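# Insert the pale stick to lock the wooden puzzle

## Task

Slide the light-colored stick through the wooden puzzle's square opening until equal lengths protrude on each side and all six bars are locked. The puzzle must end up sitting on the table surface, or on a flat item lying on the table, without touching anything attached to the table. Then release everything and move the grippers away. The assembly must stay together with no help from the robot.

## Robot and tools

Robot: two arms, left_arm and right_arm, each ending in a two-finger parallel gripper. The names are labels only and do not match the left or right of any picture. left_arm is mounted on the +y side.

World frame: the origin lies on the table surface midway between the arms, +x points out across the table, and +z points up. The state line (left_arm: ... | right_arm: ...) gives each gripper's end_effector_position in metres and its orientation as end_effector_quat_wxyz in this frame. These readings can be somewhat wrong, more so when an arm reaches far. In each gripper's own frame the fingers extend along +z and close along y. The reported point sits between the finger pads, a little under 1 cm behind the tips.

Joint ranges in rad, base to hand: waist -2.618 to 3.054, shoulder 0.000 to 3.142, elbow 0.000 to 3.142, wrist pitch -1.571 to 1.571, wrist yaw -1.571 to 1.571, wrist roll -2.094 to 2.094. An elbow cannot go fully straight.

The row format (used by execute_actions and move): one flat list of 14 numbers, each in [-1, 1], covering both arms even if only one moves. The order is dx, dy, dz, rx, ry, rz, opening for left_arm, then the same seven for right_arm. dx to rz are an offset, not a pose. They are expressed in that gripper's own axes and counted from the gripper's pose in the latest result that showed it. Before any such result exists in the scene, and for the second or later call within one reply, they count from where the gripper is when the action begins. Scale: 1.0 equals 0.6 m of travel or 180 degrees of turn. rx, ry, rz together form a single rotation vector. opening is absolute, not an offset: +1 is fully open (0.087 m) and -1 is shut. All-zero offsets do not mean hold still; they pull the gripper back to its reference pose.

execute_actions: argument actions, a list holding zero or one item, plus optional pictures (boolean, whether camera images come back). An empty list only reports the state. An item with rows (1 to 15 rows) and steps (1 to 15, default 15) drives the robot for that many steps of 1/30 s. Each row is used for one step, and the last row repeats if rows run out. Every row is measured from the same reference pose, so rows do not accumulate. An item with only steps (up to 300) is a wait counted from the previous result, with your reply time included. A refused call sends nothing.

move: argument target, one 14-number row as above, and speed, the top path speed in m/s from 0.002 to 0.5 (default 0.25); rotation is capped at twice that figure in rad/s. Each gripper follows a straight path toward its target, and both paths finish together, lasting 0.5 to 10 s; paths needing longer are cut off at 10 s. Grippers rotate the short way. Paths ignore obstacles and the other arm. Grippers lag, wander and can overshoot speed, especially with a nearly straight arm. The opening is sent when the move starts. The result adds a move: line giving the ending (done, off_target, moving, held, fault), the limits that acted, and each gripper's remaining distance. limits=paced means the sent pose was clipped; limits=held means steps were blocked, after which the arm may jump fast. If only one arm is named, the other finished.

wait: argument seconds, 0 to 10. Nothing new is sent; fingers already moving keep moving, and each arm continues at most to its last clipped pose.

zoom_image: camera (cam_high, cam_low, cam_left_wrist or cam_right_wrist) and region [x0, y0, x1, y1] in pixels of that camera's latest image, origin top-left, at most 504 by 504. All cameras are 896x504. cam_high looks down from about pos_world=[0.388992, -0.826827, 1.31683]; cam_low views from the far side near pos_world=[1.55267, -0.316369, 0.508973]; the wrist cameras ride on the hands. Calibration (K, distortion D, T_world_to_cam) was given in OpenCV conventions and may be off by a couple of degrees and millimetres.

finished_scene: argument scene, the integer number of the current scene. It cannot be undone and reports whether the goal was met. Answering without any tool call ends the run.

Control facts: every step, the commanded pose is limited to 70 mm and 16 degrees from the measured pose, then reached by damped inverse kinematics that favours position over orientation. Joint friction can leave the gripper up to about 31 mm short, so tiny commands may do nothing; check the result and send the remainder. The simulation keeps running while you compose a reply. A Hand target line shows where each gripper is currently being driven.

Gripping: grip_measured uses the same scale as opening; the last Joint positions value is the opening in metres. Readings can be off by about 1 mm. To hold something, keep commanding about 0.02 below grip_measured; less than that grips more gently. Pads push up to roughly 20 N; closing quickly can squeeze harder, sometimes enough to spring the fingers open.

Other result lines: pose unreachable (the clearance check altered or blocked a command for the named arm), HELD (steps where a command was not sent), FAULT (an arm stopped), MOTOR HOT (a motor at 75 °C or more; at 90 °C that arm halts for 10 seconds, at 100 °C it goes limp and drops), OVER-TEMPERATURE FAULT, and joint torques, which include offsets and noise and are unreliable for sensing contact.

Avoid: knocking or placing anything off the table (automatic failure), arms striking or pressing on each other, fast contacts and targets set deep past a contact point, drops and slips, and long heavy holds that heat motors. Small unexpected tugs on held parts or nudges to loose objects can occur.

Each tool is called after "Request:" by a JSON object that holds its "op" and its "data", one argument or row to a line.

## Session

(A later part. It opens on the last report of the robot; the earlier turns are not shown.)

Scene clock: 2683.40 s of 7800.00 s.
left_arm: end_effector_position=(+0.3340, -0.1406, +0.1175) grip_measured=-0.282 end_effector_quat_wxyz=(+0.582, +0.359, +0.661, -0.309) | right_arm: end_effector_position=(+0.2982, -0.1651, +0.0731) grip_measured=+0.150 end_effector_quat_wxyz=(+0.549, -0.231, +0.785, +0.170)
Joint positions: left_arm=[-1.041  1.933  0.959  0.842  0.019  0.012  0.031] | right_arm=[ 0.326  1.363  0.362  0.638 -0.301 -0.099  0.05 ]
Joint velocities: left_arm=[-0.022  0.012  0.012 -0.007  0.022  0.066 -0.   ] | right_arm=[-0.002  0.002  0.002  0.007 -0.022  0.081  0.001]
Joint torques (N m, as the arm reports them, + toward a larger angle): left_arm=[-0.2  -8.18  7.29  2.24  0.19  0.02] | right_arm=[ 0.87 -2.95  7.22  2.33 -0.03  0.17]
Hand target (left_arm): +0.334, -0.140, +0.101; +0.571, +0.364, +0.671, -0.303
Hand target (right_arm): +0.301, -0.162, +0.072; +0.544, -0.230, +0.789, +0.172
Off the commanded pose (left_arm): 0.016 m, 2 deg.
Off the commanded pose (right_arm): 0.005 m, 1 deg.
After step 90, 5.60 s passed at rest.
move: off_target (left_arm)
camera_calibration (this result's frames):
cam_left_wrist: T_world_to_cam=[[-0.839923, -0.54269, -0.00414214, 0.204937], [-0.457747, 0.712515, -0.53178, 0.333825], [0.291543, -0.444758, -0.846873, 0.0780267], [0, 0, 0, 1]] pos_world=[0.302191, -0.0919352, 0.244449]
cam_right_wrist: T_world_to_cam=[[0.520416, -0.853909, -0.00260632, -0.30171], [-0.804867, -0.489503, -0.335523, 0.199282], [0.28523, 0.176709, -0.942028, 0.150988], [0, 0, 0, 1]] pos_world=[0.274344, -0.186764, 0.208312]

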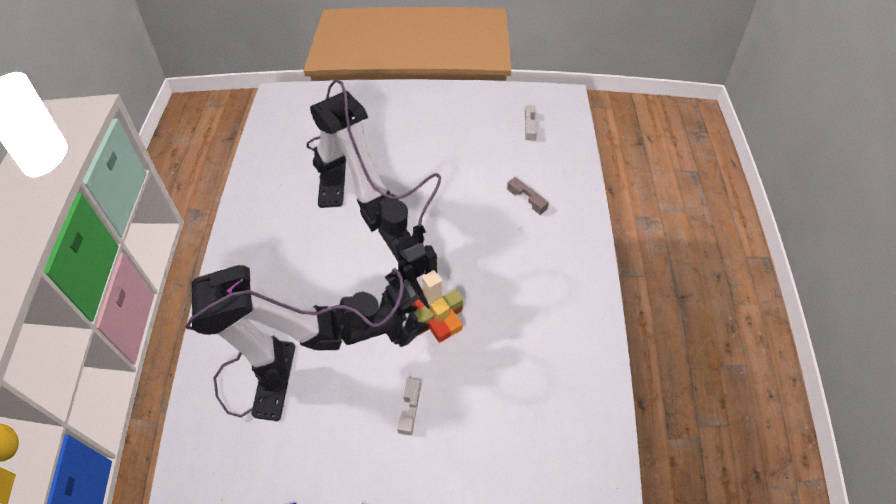

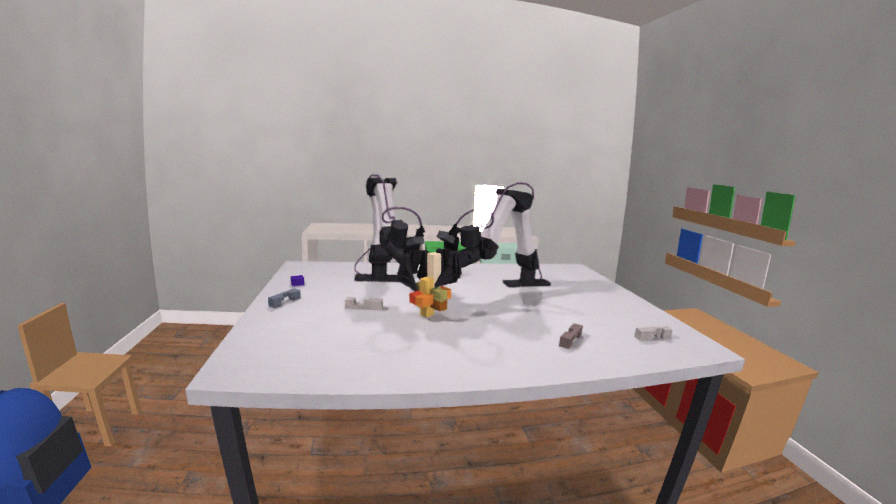

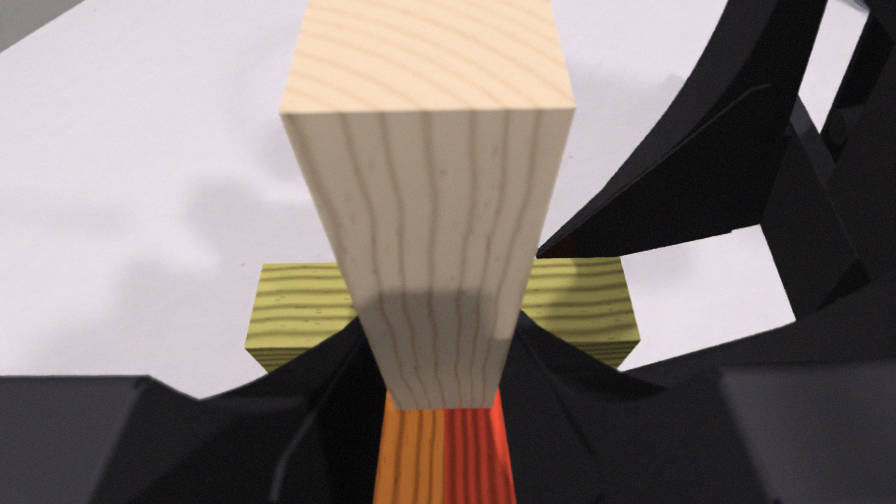

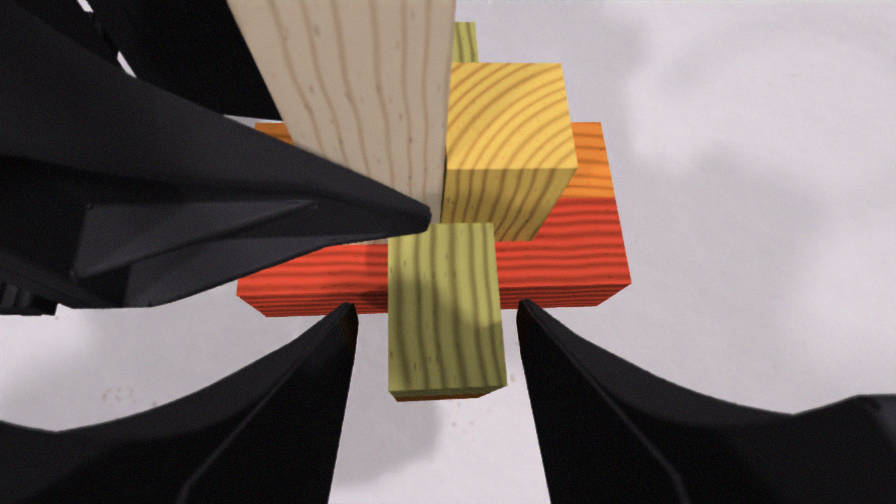

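Request:
{"op": "move", "data": {
  "target": [0.027,0,0.0037,0,0.0105,0,-0.33, 0.027,-0.004,-0.002,0,0.003,0,0.0],
  "speed": 0.03
}}

Scene clock: 2689.40 s of 7800.00 s.
left_arm: end_effector_position=(+0.3340, -0.1406, +0.1175) grip_measured=-0.282 end_effector_quat_wxyz=(+0.582, +0.359, +0.661, -0.309) | right_arm: end_effector_position=(+0.2970, -0.1673, +0.0662) grip_measured=+0.000 end_effector_quat_wxyz=(+0.549, -0.230, +0.785, +0.170)
Joint positions: left_arm=[-1.041  1.933  0.959  0.842  0.019  0.012  0.031] | right_arm=[ 0.317  1.387  0.341  0.683 -0.31  -0.1    0.044]
Joint velocities: left_arm=[-0.012  0.007 -0.002 -0.007  0.037 -0.037 -0.   ] | right_arm=[ 0.002 -0.012 -0.017  0.037 -0.022 -0.007  0.002]
Joint torques (N m, as the arm reports them, + toward a larger angle): left_arm=[-0.21 -8.14  7.25  2.32  0.18  0.02] | right_arm=[-0.8  -2.97  3.94  2.62 -0.23 -0.04]
Hand target (left_arm): +0.334, -0.140, +0.101; +0.571, +0.364, +0.671, -0.303
Hand target (right_arm): +0.294, -0.170, +0.059; +0.545, -0.232, +0.788, +0.169
Off the commanded pose (left_arm): 0.016 m, 2 deg.
Off the commanded pose (right_arm): 0.009 m, 1 deg.
After step 90, 2.17 s passed at rest.
move: off_target (left_arm)
camera_calibration (this result's frames):
cam_left_wrist: T_world_to_cam=[[-0.839923, -0.54269, -0.00414214, 0.204937], [-0.457747, 0.712515, -0.53178, 0.333825], [0.291543, -0.444758, -0.846873, 0.0780267], [0, 0, 0, 1]] pos_world=[0.302191, -0.0919352, 0.244449]
cam_right_wrist: T_world_to_cam=[[0.520062, -0.854118, -0.00424682, -0.30278], [-0.805307, -0.488673, -0.335677, 0.195176], [0.284633, 0.177993, -0.941968, 0.145589], [0, 0, 0, 1]] pos_world=[0.273202, -0.189146, 0.20137]

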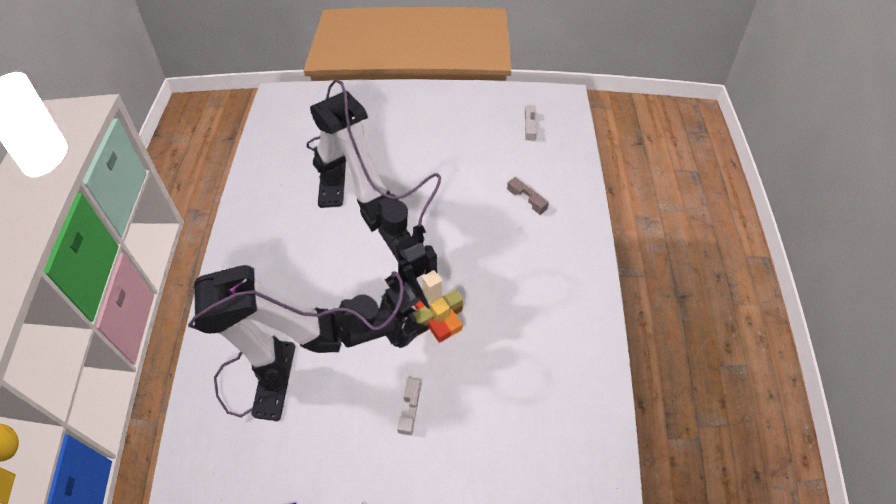

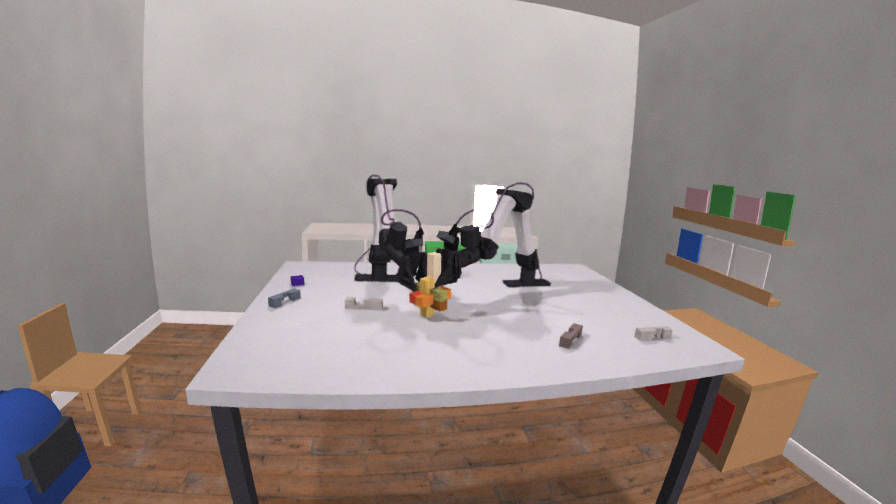

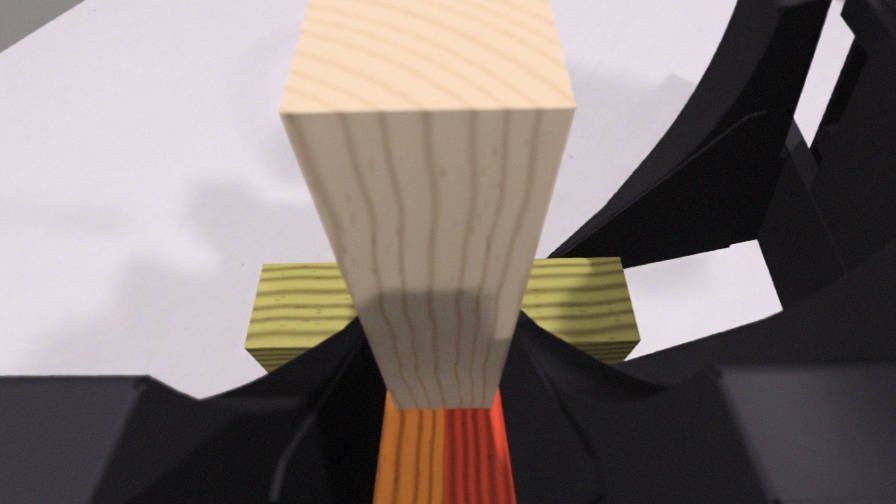

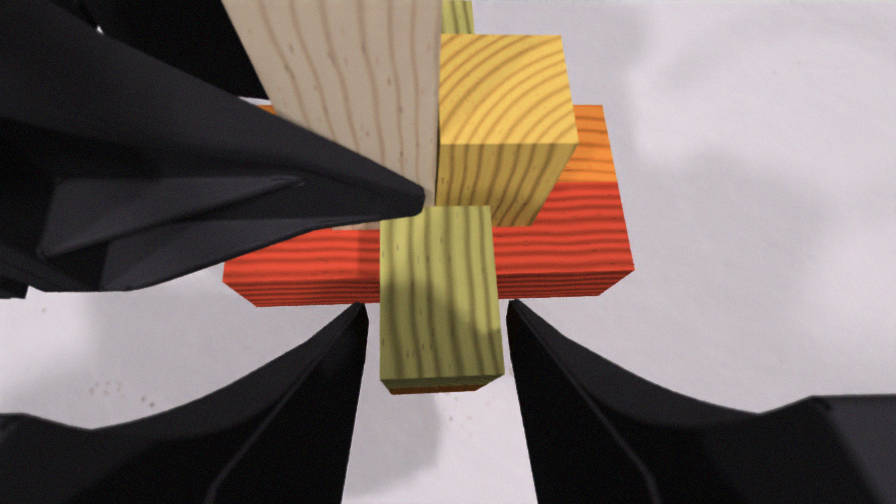

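Request:
{"op": "execute_actions", "data": {
  "actions": [
    {"rows": [[0.02,0,0.003,0,0.008,0,-0.33, 0,0,0,0,0,0,-0.06],[0.02,0,0.003,0,0.008,0,-0.33, 0,0,0,0,0,0,-0.11],[0.02,0,0.003,0,0.008,0,-0.33, 0,0,0,0,0,0,-0.15],[0.02,0,0.003,0,0.008,0,-0.33, 0,0,0,0,0,0,-0.19],[0.02,0,0.003,0,0.008,0,-0.33, 0,0,0,0,0,0,-0.22],[0.02,0,0.003,0,0.008,0,-0.33, 0,0,0,0,0,0,-0.24],[0.02,0,0.003,0,0.008,0,-0.33, 0,0,0,0,0,0,-0.255],[0.02,0,0.003,0,0.008,0,-0.33, 0,0,0,0,0,0,-0.27],[0.02,0,0.003,0,0.008,0,-0.33, 0,0,0,0,0,0,-0.28],[0.02,0,0.003,0,0.008,0,-0.33, 0,0,0,0,0,0,-0.29],[0.02,0,0.003,0,0.008,0,-0.33, 0,0,0,0,0,0,-0.30],[0.02,0,0.003,0,0.008,0,-0.33, 0,0,0,0,0,0,-0.31],[0.02,0,0.003,0,0.008,0,-0.33, 0,0,0,0,0,0,-0.32],[0.02,0,0.003,0,0.008,0,-0.33, 0,0,0,0,0,0,-0.33]], "steps": 15}
  ],
  "pictures": false
}}

Request:
{"op": "execute_actions", "data": {
  "actions": [
    {"rows": [[0.02,0,0.003,0,0.008,0,-0.33, 0,0,0,0,0,0,-0.335]], "steps": 8}
  ]
}}

Scene clock: 2699.13 s of 7800.00 s.
left_arm: end_effector_position=(+0.3338, -0.1407, +0.1168) grip_measured=-0.282 end_effector_quat_wxyz=(+0.582, +0.359, +0.661, -0.309) | right_arm: end_effector_position=(+0.2973, -0.1671, +0.0668) grip_measured=-0.314 end_effector_quat_wxyz=(+0.550, -0.231, +0.784, +0.171)
Joint positions: left_arm=[-1.041  1.934  0.959  0.842  0.02   0.012  0.031] | right_arm=[ 0.317  1.387  0.341  0.686 -0.31  -0.1    0.03 ]
Joint velocities: left_arm=[-0.017  0.002 -0.007 -0.051 -0.037  0.022 -0.   ] | right_arm=[ 0.017 -0.012  0.002  0.007 -0.051 -0.037 -0.001]
Joint torques (N m, as the arm reports them, + toward a larger angle): left_arm=[-0.33 -8.88  7.23  2.3   0.19  0.02] | right_arm=[ 0.07 -3.86  5.36  2.4  -0.1   0.05]
Hand target (left_arm): +0.334, -0.140, +0.105; +0.574, +0.363, +0.668, -0.304
Hand target (right_arm): +0.297, -0.167, +0.066; +0.549, -0.230, +0.785, +0.170
Off the commanded pose (left_arm): 0.011 m, 1 deg.
Off the commanded pose (right_arm): 0.001 m, 0 deg.
Steps of this call (steps 1 to 90: nothing new was sent; then 6.23 s passed at rest; steps 91 to 105: all 15 steps of this action). Readings (end_effector_position):
91: left_arm (+0.3340, -0.1406, +0.1175) | right_arm (+0.2976, -0.1670, +0.0673)
92: left_arm (+0.3340, -0.1406, +0.1175) | right_arm (+0.2976, -0.1670, +0.0673)
94: left_arm (+0.3340, -0.1406, +0.1175) | right_arm (+0.2976, -0.1670, +0.0673)
98: left_arm (+0.3340, -0.1406, +0.1175) | right_arm (+0.2976, -0.1670, +0.0673)
105: the state above

Scene clock: 2699.40 s of 7800.00 s.
left_arm: end_effector_position=(+0.3338, -0.1407, +0.1168) grip_measured=-0.282 end_effector_quat_wxyz=(+0.582, +0.359, +0.661, -0.309) | right_arm: end_effector_position=(+0.2973, -0.1671, +0.0668) grip_measured=-0.314 end_effector_quat_wxyz=(+0.550, -0.231, +0.784, +0.171)
Joint positions: left_arm=[-1.041  1.934  0.959  0.842  0.02   0.012  0.031] | right_arm=[ 0.317  1.387  0.341  0.686 -0.31  -0.1    0.03 ]
Joint velocities: left_arm=[-0.002 -0.002 -0.022 -0.051  0.007 -0.051  0.   ] | right_arm=[-0.007  0.007  0.012 -0.022 -0.007  0.022  0.   ]
Joint torques (N m, as the arm reports them, + toward a larger angle): left_arm=[-0.17 -8.78  7.46  2.31  0.18 -0.02] | right_arm=[-0.04 -4.25  5.48  2.48 -0.11  0.02]
Hand target (left_arm): +0.334, -0.140, +0.105; +0.573, +0.363, +0.669, -0.304
Hand target (right_arm): +0.297, -0.167, +0.067; +0.550, -0.231, +0.784, +0.171
Off the commanded pose (left_arm): 0.012 m, 1 deg.
Off the commanded pose (right_arm): 0.000 m, 0 deg.
Steps of this call (steps 1 to 8: all 8 steps of this action). Readings (end_effector_position):
1: left_arm (+0.3338, -0.1407, +0.1168) | right_arm (+0.2973, -0.1671, +0.0668)
2: left_arm (+0.3338, -0.1407, +0.1168) | right_arm (+0.2973, -0.1671, +0.0668)
4: left_arm (+0.3338, -0.1407, +0.1168) | right_arm (+0.2973, -0.1671, +0.0668)
8: the state above
camera_calibration (this result's frames):
cam_left_wrist: T_world_to_cam=[[-0.840542, -0.541732, -0.00394222, 0.205051], [-0.457465, 0.713655, -0.530492, 0.333357], [0.290198, -0.444098, -0.847681, 0.0780905], [0, 0, 0, 1]] pos_world=[0.302191, -0.0921393, 0.243847]
cam_right_wrist: T_world_to_cam=[[0.520793, -0.853677, -0.00327185, -0.302977], [-0.803857, -0.489102, -0.338517, 0.195431], [0.287384, 0.178927, -0.940955, 0.145357], [0, 0, 0, 1]] pos_world=[0.273113, -0.189067, 0.20194]

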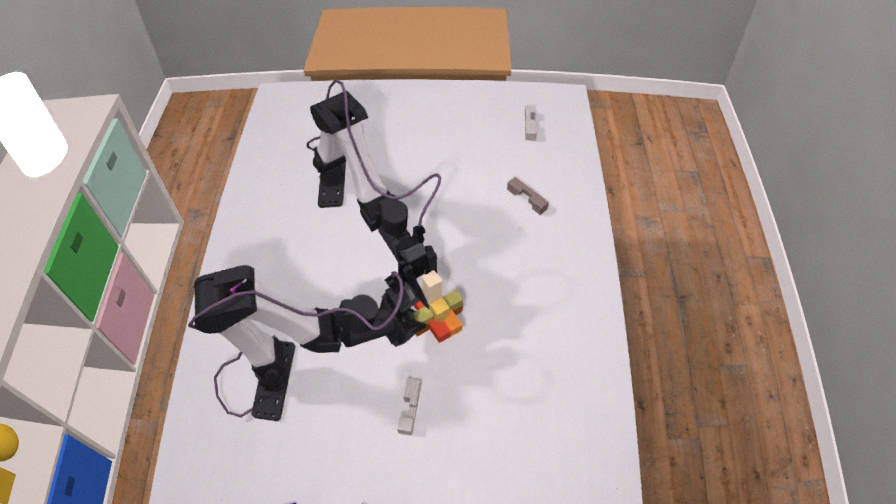

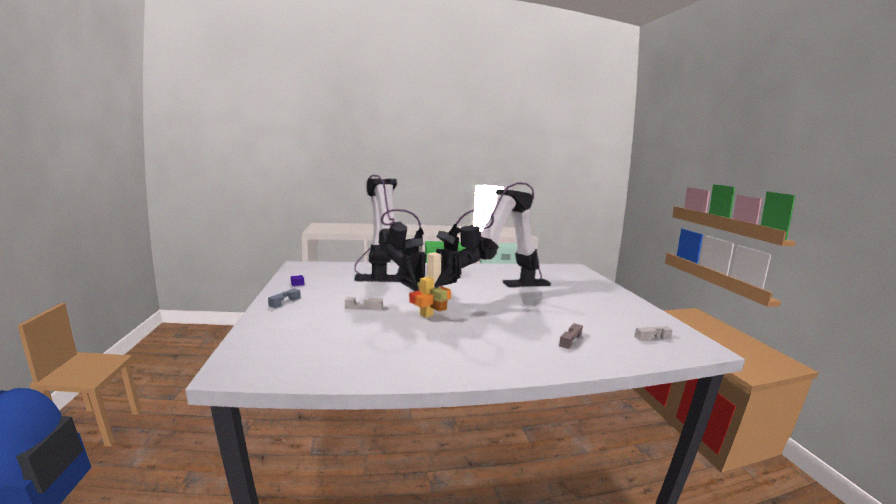

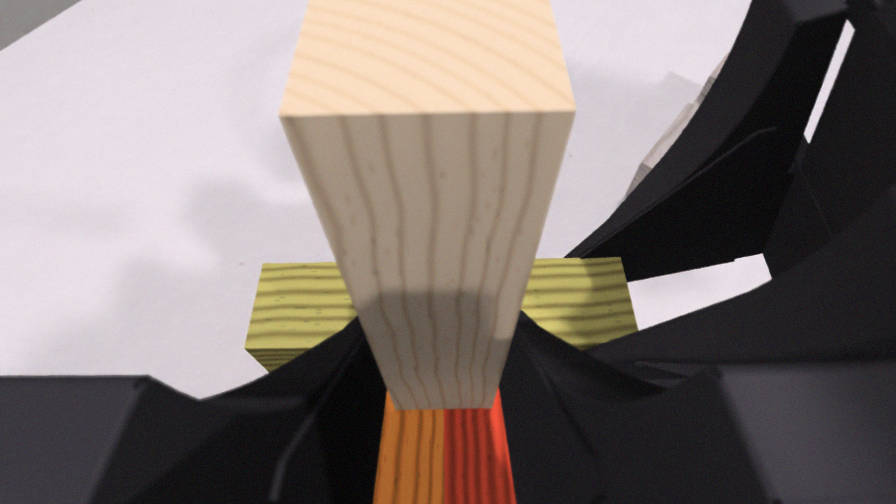

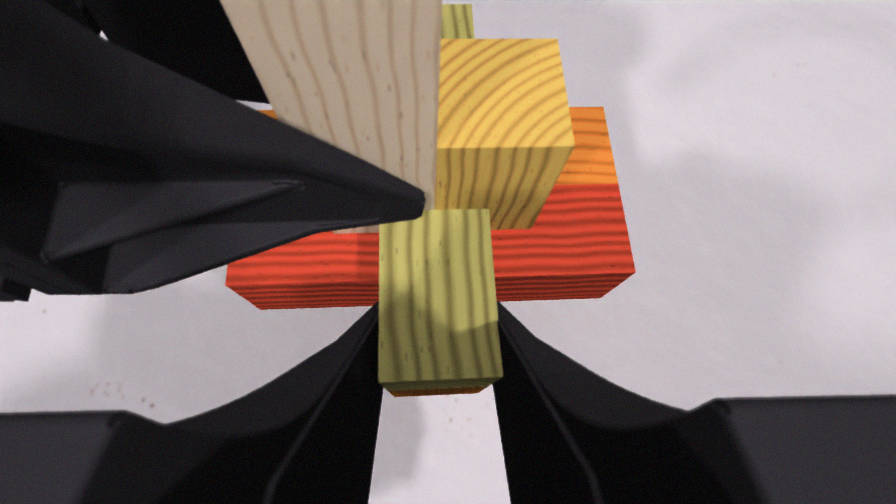

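Request:
{"op": "execute_actions", "data": {
  "actions": [
    {"rows": [[0.05,0,0.002,0,0.025,0,-0.34, 0,0,0,0,0,0,-0.34],[0.05,0,0.002,0,0.025,0,-0.34, 0,0,0,0,0,0,-0.34],[0.06,0,0,0,0.03,0,-0.34, 0,0,0,0,0,0,-0.34],[0.07,0,0,0,0.035,0,-0.34, 0,0,0,0,0,0,-0.34],[0.08,0,-0.002,0,0.04,0,-0.34, 0,0,0,0,0,0,-0.34],[0.09,0,-0.003,0,0.045,0,-0.34, 0,0,0,0,0,0,-0.34],[0.10,0,-0.004,0,0.052,0,-0.34, 0,0,0,0,0,0,-0.34],[0.114,0,-0.0045,0,0.0585,0,-0.34, 0,0,0,0,0,0,-0.34]], "steps": 15}
  ]
}}

Scene clock: 2704.53 s of 7800.00 s.
left_arm: end_effector_position=(+0.3338, -0.1408, +0.1146) grip_measured=-0.282 end_effector_quat_wxyz=(+0.580, +0.360, +0.662, -0.308) | right_arm: end_effector_position=(+0.2974, -0.1673, +0.0668) grip_measured=-0.314 end_effector_quat_wxyz=(+0.551, -0.230, +0.784, +0.170)
Joint positions: left_arm=[-1.041  1.938  0.959  0.842  0.021  0.012  0.031] | right_arm=[ 0.317  1.387  0.341  0.686 -0.309 -0.1    0.03 ]
Joint velocities: left_arm=[ 0.007 -0.017  0.012 -0.066  0.007 -0.007  0.   ] | right_arm=[-0.002 -0.002  0.007  0.066  0.037 -0.022 -0.001]
Joint torques (N m, as the arm reports them, + toward a larger angle): left_arm=[-0.04 -5.91  5.43  1.25  0.18  0.05] | right_arm=[-0.23 -4.29  5.32  2.47 -0.08  0.06]
Hand target (left_arm): +0.325, -0.126, +0.053; +0.519, +0.385, +0.712, -0.275
Hand target (right_arm): +0.297, -0.167, +0.067; +0.550, -0.231, +0.784, +0.171
Off the commanded pose (left_arm): 0.066 m, 10 deg.
Off the commanded pose (right_arm): 0.000 m, 0 deg.
Steps of this call (steps 1 to 90: nothing new was sent; then 1.63 s passed at rest; steps 91 to 105: all 15 steps of this action). Readings (end_effector_position):
91: left_arm (+0.3338, -0.1407, +0.1160) | right_arm (+0.2973, -0.1672, +0.0668)
92: left_arm (+0.3338, -0.1407, +0.1160) | right_arm (+0.2973, -0.1672, +0.0668)
94: left_arm (+0.3338, -0.1407, +0.1160) | right_arm (+0.2973, -0.1672, +0.0668)
98: left_arm (+0.3338, -0.1408, +0.1146) | right_arm (+0.2974, -0.1673, +0.0668)
105: the state above
camera_calibration (this result's frames):
cam_left_wrist: T_world_to_cam=[[-0.840756, -0.541401, -0.0037529, 0.205072], [-0.458479, 0.715638, -0.526934, 0.332412], [0.287968, -0.441303, -0.849898, 0.0776175], [0, 0, 0, 1]] pos_world=[0.302468, -0.0926073, 0.241896]
cam_right_wrist: T_world_to_cam=[[0.519574, -0.854421, -0.00275622, -0.30304], [-0.804508, -0.48813, -0.338373, 0.195763], [0.287767, 0.178027, -0.941008, 0.145074], [0, 0, 0, 1]] pos_world=[0.273197, -0.189193, 0.201922]

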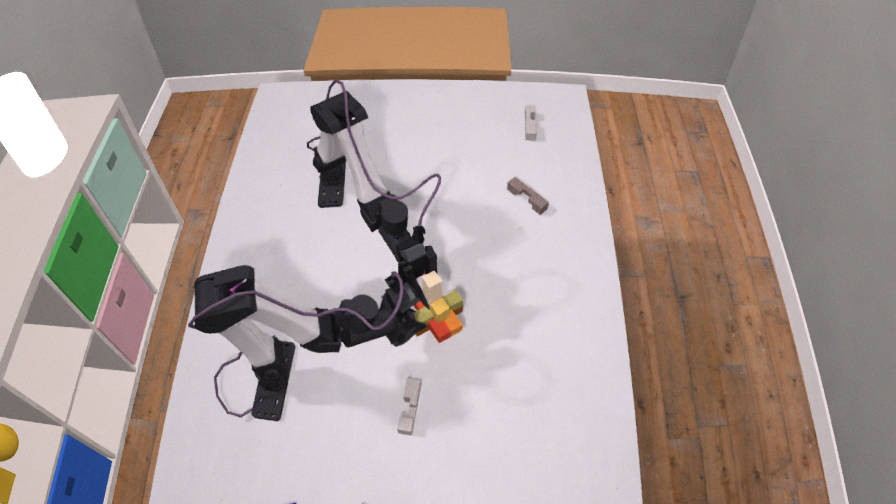

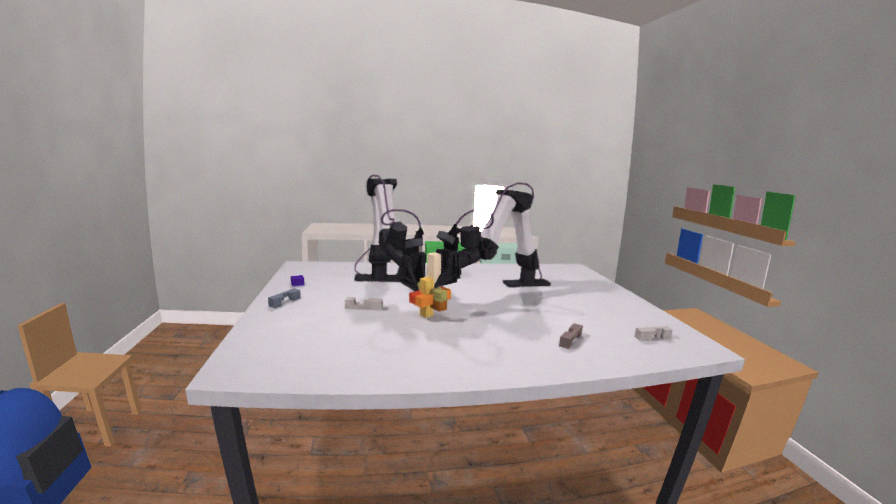

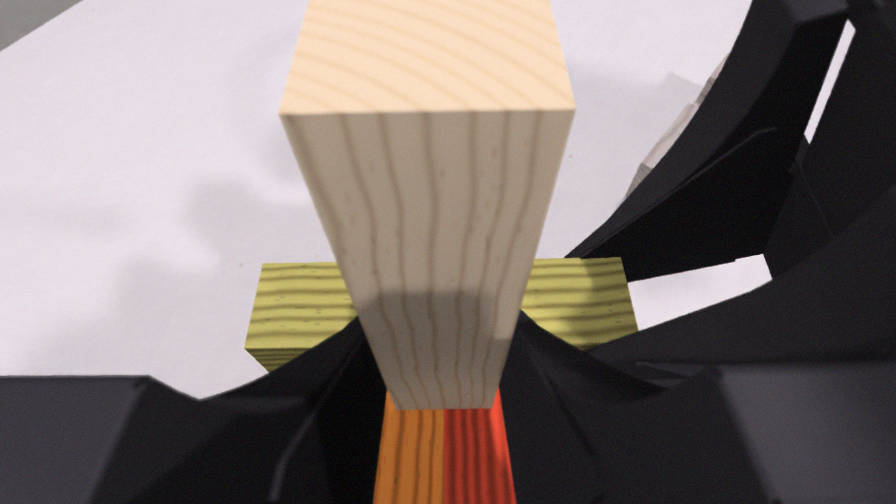

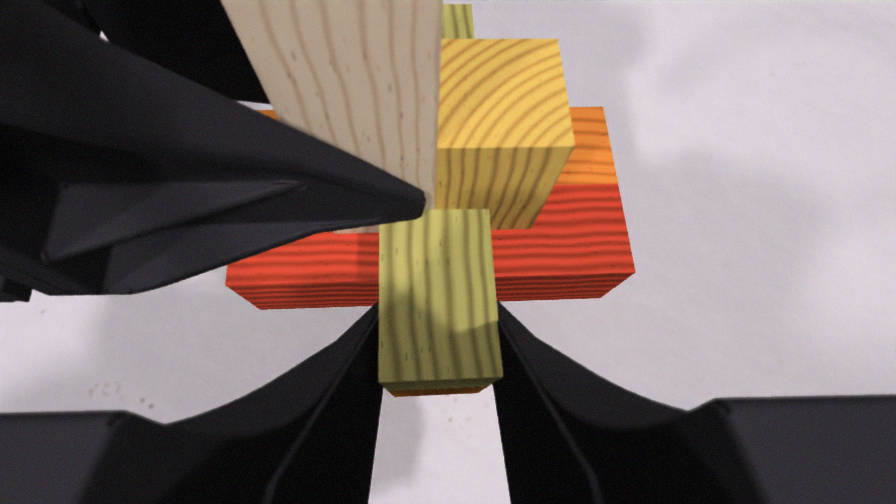

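Request:
{"op": "execute_actions", "data": {
  "actions": [
    {"rows": [[0.01,0,0.002,0,0.003,0,-0.33, 0,0,0,0,0,0,-0.34],[0.0,0,0.0,0,0.0,0,-0.33, 0,0,0,0,0,0,-0.34],[-0.005,0,0.0,0,0.0,0,-0.33, 0,0,0,0,0,0,-0.34],[-0.005,0,0.0,0,0.0,0,-0.31, 0,0,0,0,0,0,-0.34],[-0.005,0,0.0,0,0.0,0,-0.29, 0,0,0,0,0,0,-0.34],[-0.005,0,0.0,0,0.0,0,-0.275, 0,0,0,0,0,0,-0.34],[-0.005,0,0.0,0,0.0,0,-0.26, 0,0,0,0,0,0,-0.34],[-0.005,0,0.0,0,0.0,0,-0.23, 0,0,0,0,0,0,-0.34],[-0.005,0,0.0,0,0.0,0,-0.2, 0,0,0,0,0,0,-0.34],[-0.005,0,0.0,0,0.0,0,-0.15, 0,0,0,0,0,0,-0.34],[-0.005,0,0.0,0,0.0,0,-0.1, 0,0,0,0,0,0,-0.34]], "steps": 15}
  ]
}}

Scene clock: 2717.50 s of 7800.00 s.
left_arm: end_effector_position=(+0.3340, -0.1412, +0.1164) grip_measured=-0.100 end_effector_quat_wxyz=(+0.582, +0.359, +0.660, -0.310) | right_arm: end_effector_position=(+0.2971, -0.1673, +0.0664) grip_measured=-0.319 end_effector_quat_wxyz=(+0.550, -0.231, +0.785, +0.170)
Joint positions: left_arm=[-1.041  1.938  0.959  0.849  0.021  0.012  0.039] | right_arm=[ 0.317  1.387  0.341  0.684 -0.31  -0.1    0.03 ]
Joint velocities: left_arm=[-0.012 -0.007  0.017  0.022 -0.037 -0.051  0.   ] | right_arm=[-0.002 -0.007  0.022  0.051  0.007  0.007 -0.001]
Joint torques (N m, as the arm reports them, + toward a larger angle): left_arm=[ -0.31 -11.2    7.64   2.18   0.18  -0.06] | right_arm=[-0.07 -3.97  5.58  2.47 -0.08  0.05]
Hand target (left_arm): +0.334, -0.141, +0.118; +0.580, +0.360, +0.662, -0.308
Hand target (right_arm): +0.297, -0.167, +0.067; +0.551, -0.230, +0.784, +0.170
Off the commanded pose (left_arm): 0.001 m, 0 deg.
Off the commanded pose (right_arm): 0.000 m, 0 deg.
Steps of this call (steps 1 to 90: nothing new was sent; then 9.47 s passed at rest; steps 91 to 105: all 15 steps of this action). Readings (end_effector_position):
91: left_arm (+0.3340, -0.1411, +0.1161) | right_arm (+0.2975, -0.1674, +0.0668)
92: left_arm (+0.3340, -0.1412, +0.1164) | right_arm (+0.2975, -0.1675, +0.0668)
94: left_arm (+0.3340, -0.1412, +0.1164) | right_arm (+0.2975, -0.1675, +0.0668)
98: left_arm (+0.3340, -0.1412, +0.1164) | right_arm (+0.2972, -0.1673, +0.0665)
105: the state above
camera_calibration (this result's frames):
cam_left_wrist: T_world_to_cam=[[-0.840945, -0.541106, -0.00394301, 0.205156], [-0.456046, 0.712636, -0.533078, 0.333305], [0.291262, -0.446491, -0.846057, 0.0766484], [0, 0, 0, 1]] pos_world=[0.302203, -0.0922914, 0.243335]
cam_right_wrist: T_world_to_cam=[[0.520177, -0.854051, -0.00356038, -0.302904], [-0.804805, -0.488779, -0.336724, 0.195289], [0.285839, 0.178022, -0.941597, 0.145393], [0, 0, 0, 1]] pos_world=[0.273175, -0.189125, 0.201581]

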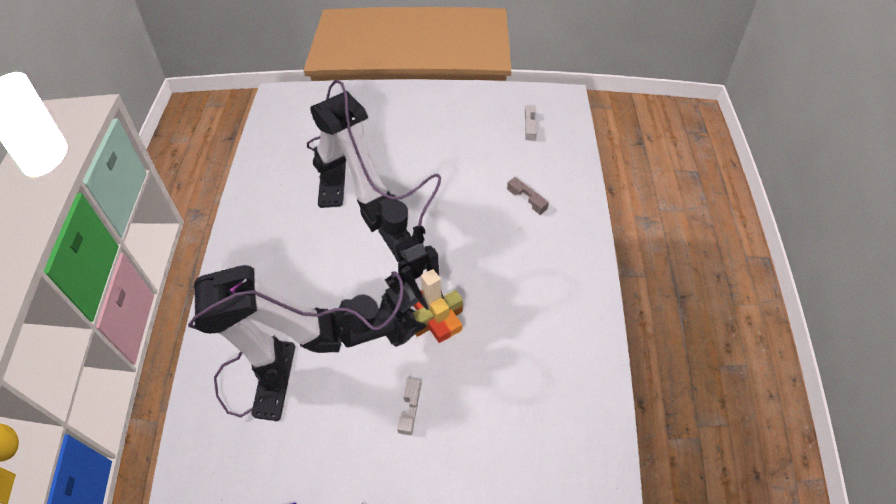

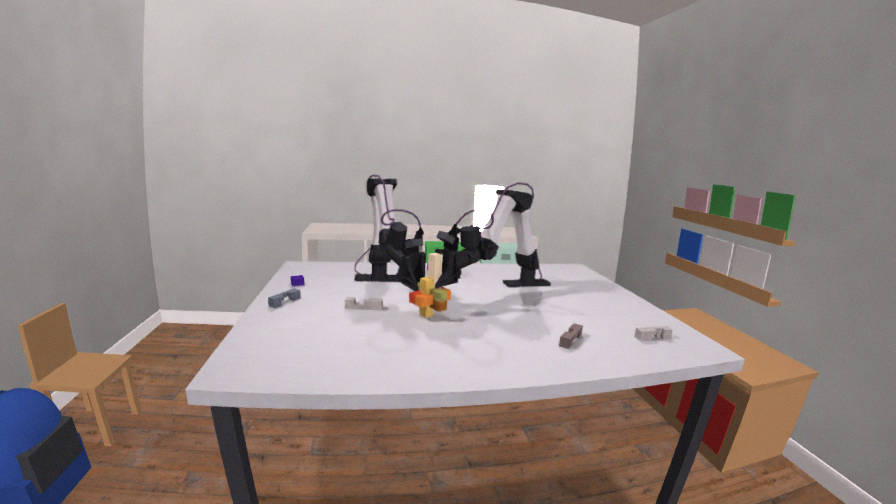

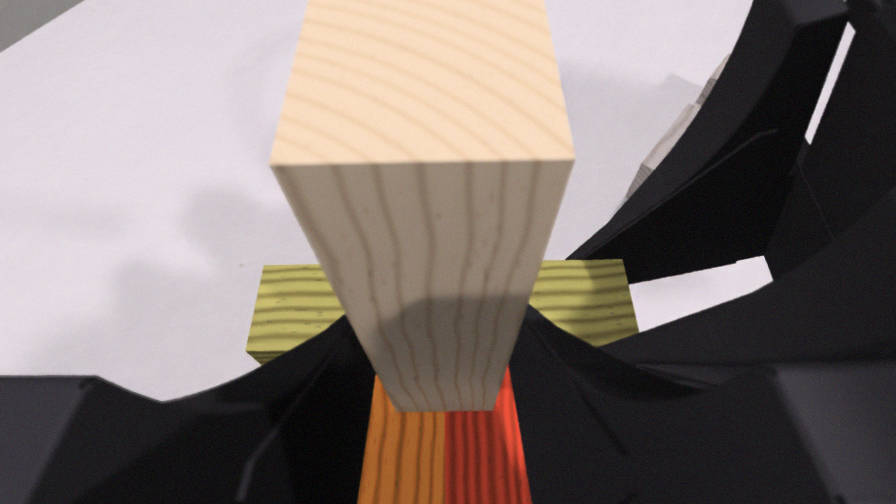

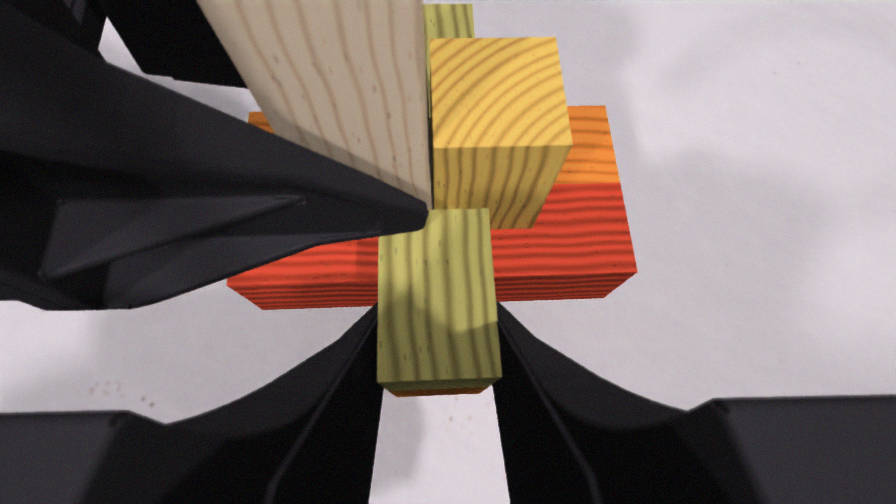

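Request:
{"op": "move", "data": {
  "target": [-0.03,0,-0.113,0,0,0,-0.1, 0,0,0,0,0,0,-0.345],
  "speed": 0.1
}}

Scene clock: 2749.17 s of 7800.00 s.
left_arm: end_effector_position=(+0.3016, -0.0944, +0.1543) grip_measured=-0.100 end_effector_quat_wxyz=(+0.595, +0.353, +0.649, -0.316) | right_arm: end_effector_position=(+0.2971, -0.1673, +0.0664) grip_measured=-0.319 end_effector_quat_wxyz=(+0.550, -0.231, +0.785, +0.170)
Joint positions: left_arm=[-1.041  1.665  0.75   0.822  0.021  0.012  0.039] | right_arm=[ 0.317  1.387  0.341  0.684 -0.31  -0.1    0.03 ]
Joint velocities: left_arm=[-0.012 -0.002 -0.002 -0.066  0.007 -0.007  0.001] | right_arm=[ 0.002  0.007 -0.002  0.007  0.007  0.022 -0.001]
Joint torques (N m, as the arm reports them, + toward a larger angle): left_arm=[-0.34 -8.81  5.56  2.09  0.2   0.06] | right_arm=[-0.01 -4.14  5.41  2.48 -0.14  0.05]
Hand target (left_arm): +0.298, -0.088, +0.143; +0.583, +0.359, +0.660, -0.310
Hand target (right_arm): +0.297, -0.167, +0.066; +0.550, -0.231, +0.785, +0.170
Off the commanded pose (left_arm): 0.014 m, 2 deg.
Off the commanded pose (right_arm): 0.000 m, 0 deg.
After step 90, 27.63 s passed at rest.
move: off_target (left_arm)
camera_calibration (this result's frames):
cam_left_wrist: T_world_to_cam=[[-0.840848, -0.541246, -0.00518914, 0.203553], [-0.444375, 0.695764, -0.564308, 0.30506], [0.30904, -0.472191, -0.825548, 0.128022], [0, 0, 0, 1]] pos_world=[0.267154, -0.0416264, 0.278892]
cam_right_wrist: T_world_to_cam=[[0.520177, -0.854051, -0.00356038, -0.302904], [-0.804805, -0.488779, -0.336724, 0.195289], [0.285839, 0.178022, -0.941597, 0.145393], [0, 0, 0, 1]] pos_world=[0.273175, -0.189125, 0.201581]

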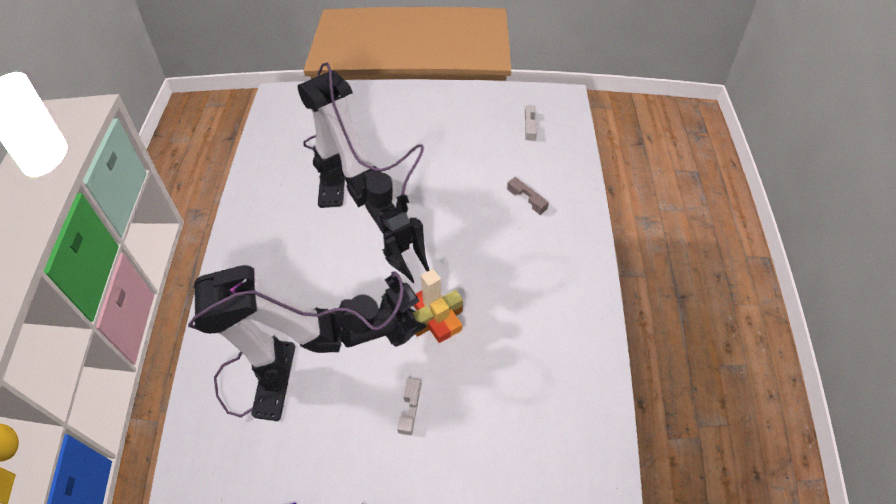

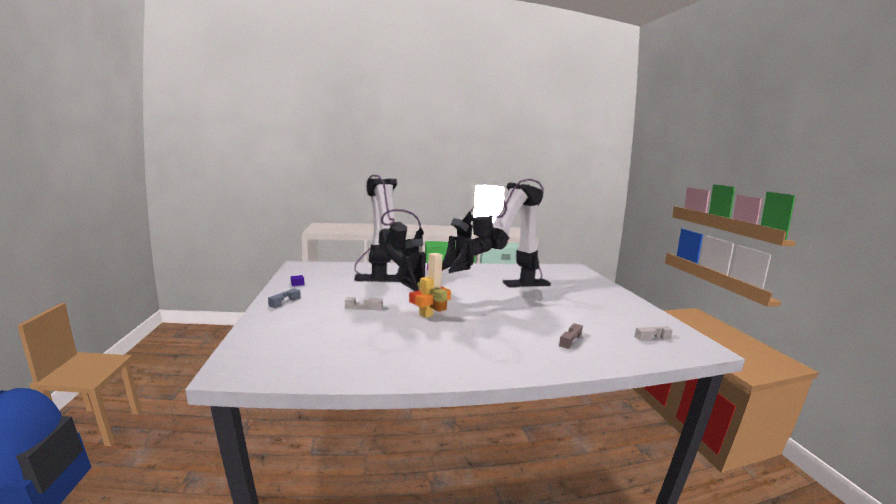

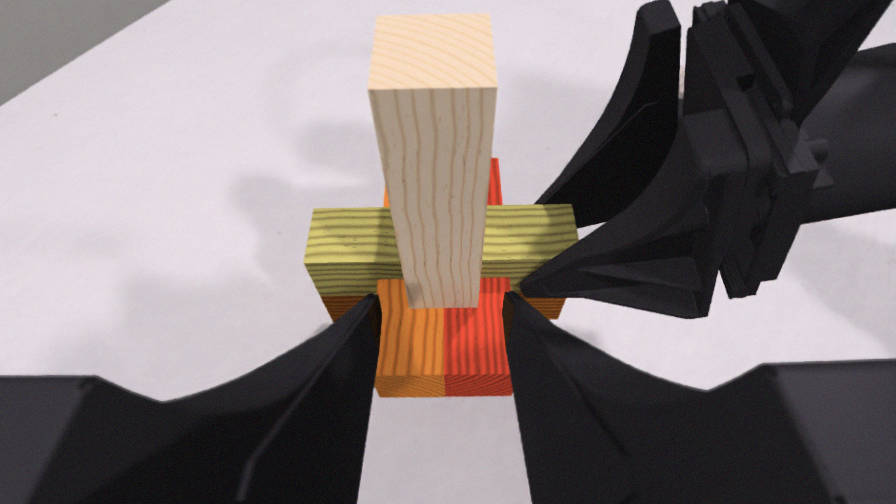

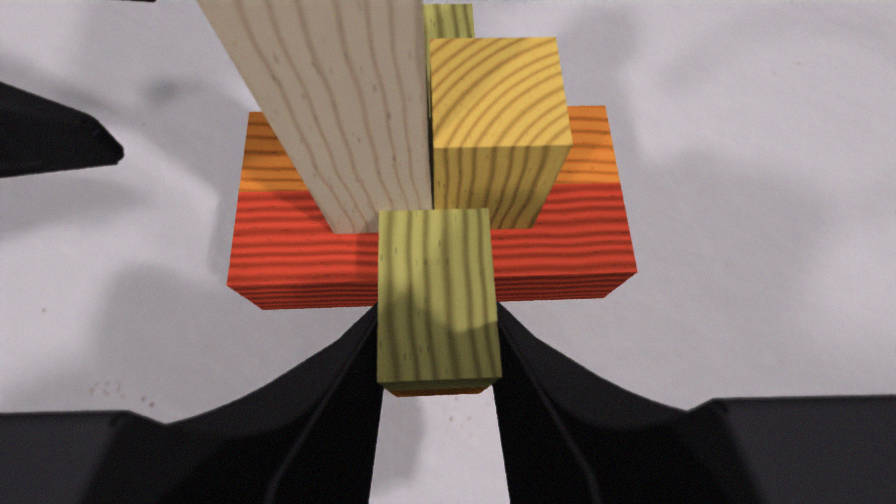

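Request:
{"op": "zoom_image", "data": {
  "camera": "cam_right_wrist",
  "region": [300, 140, 460, 260]
}}

Request:
{"op": "zoom_image", "data": {
  "camera": "cam_left_wrist",
  "region": [370, 230, 520, 330]
}}

Region (300, 140, 460, 260) of cam_right_wrist's 896x504 image, scaled by 3.150, with more detail than that image has; it fills the top 378 rows of this view, and the rest is white.

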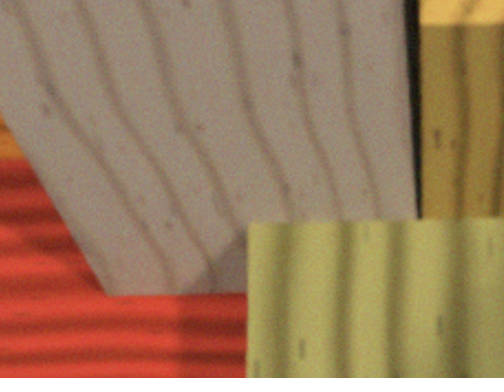

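Region (370, 230, 520, 330) of cam_left_wrist's 896x504 image, scaled by 3.360, with more detail than that image has.

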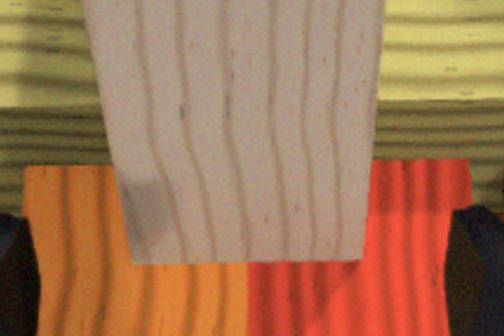

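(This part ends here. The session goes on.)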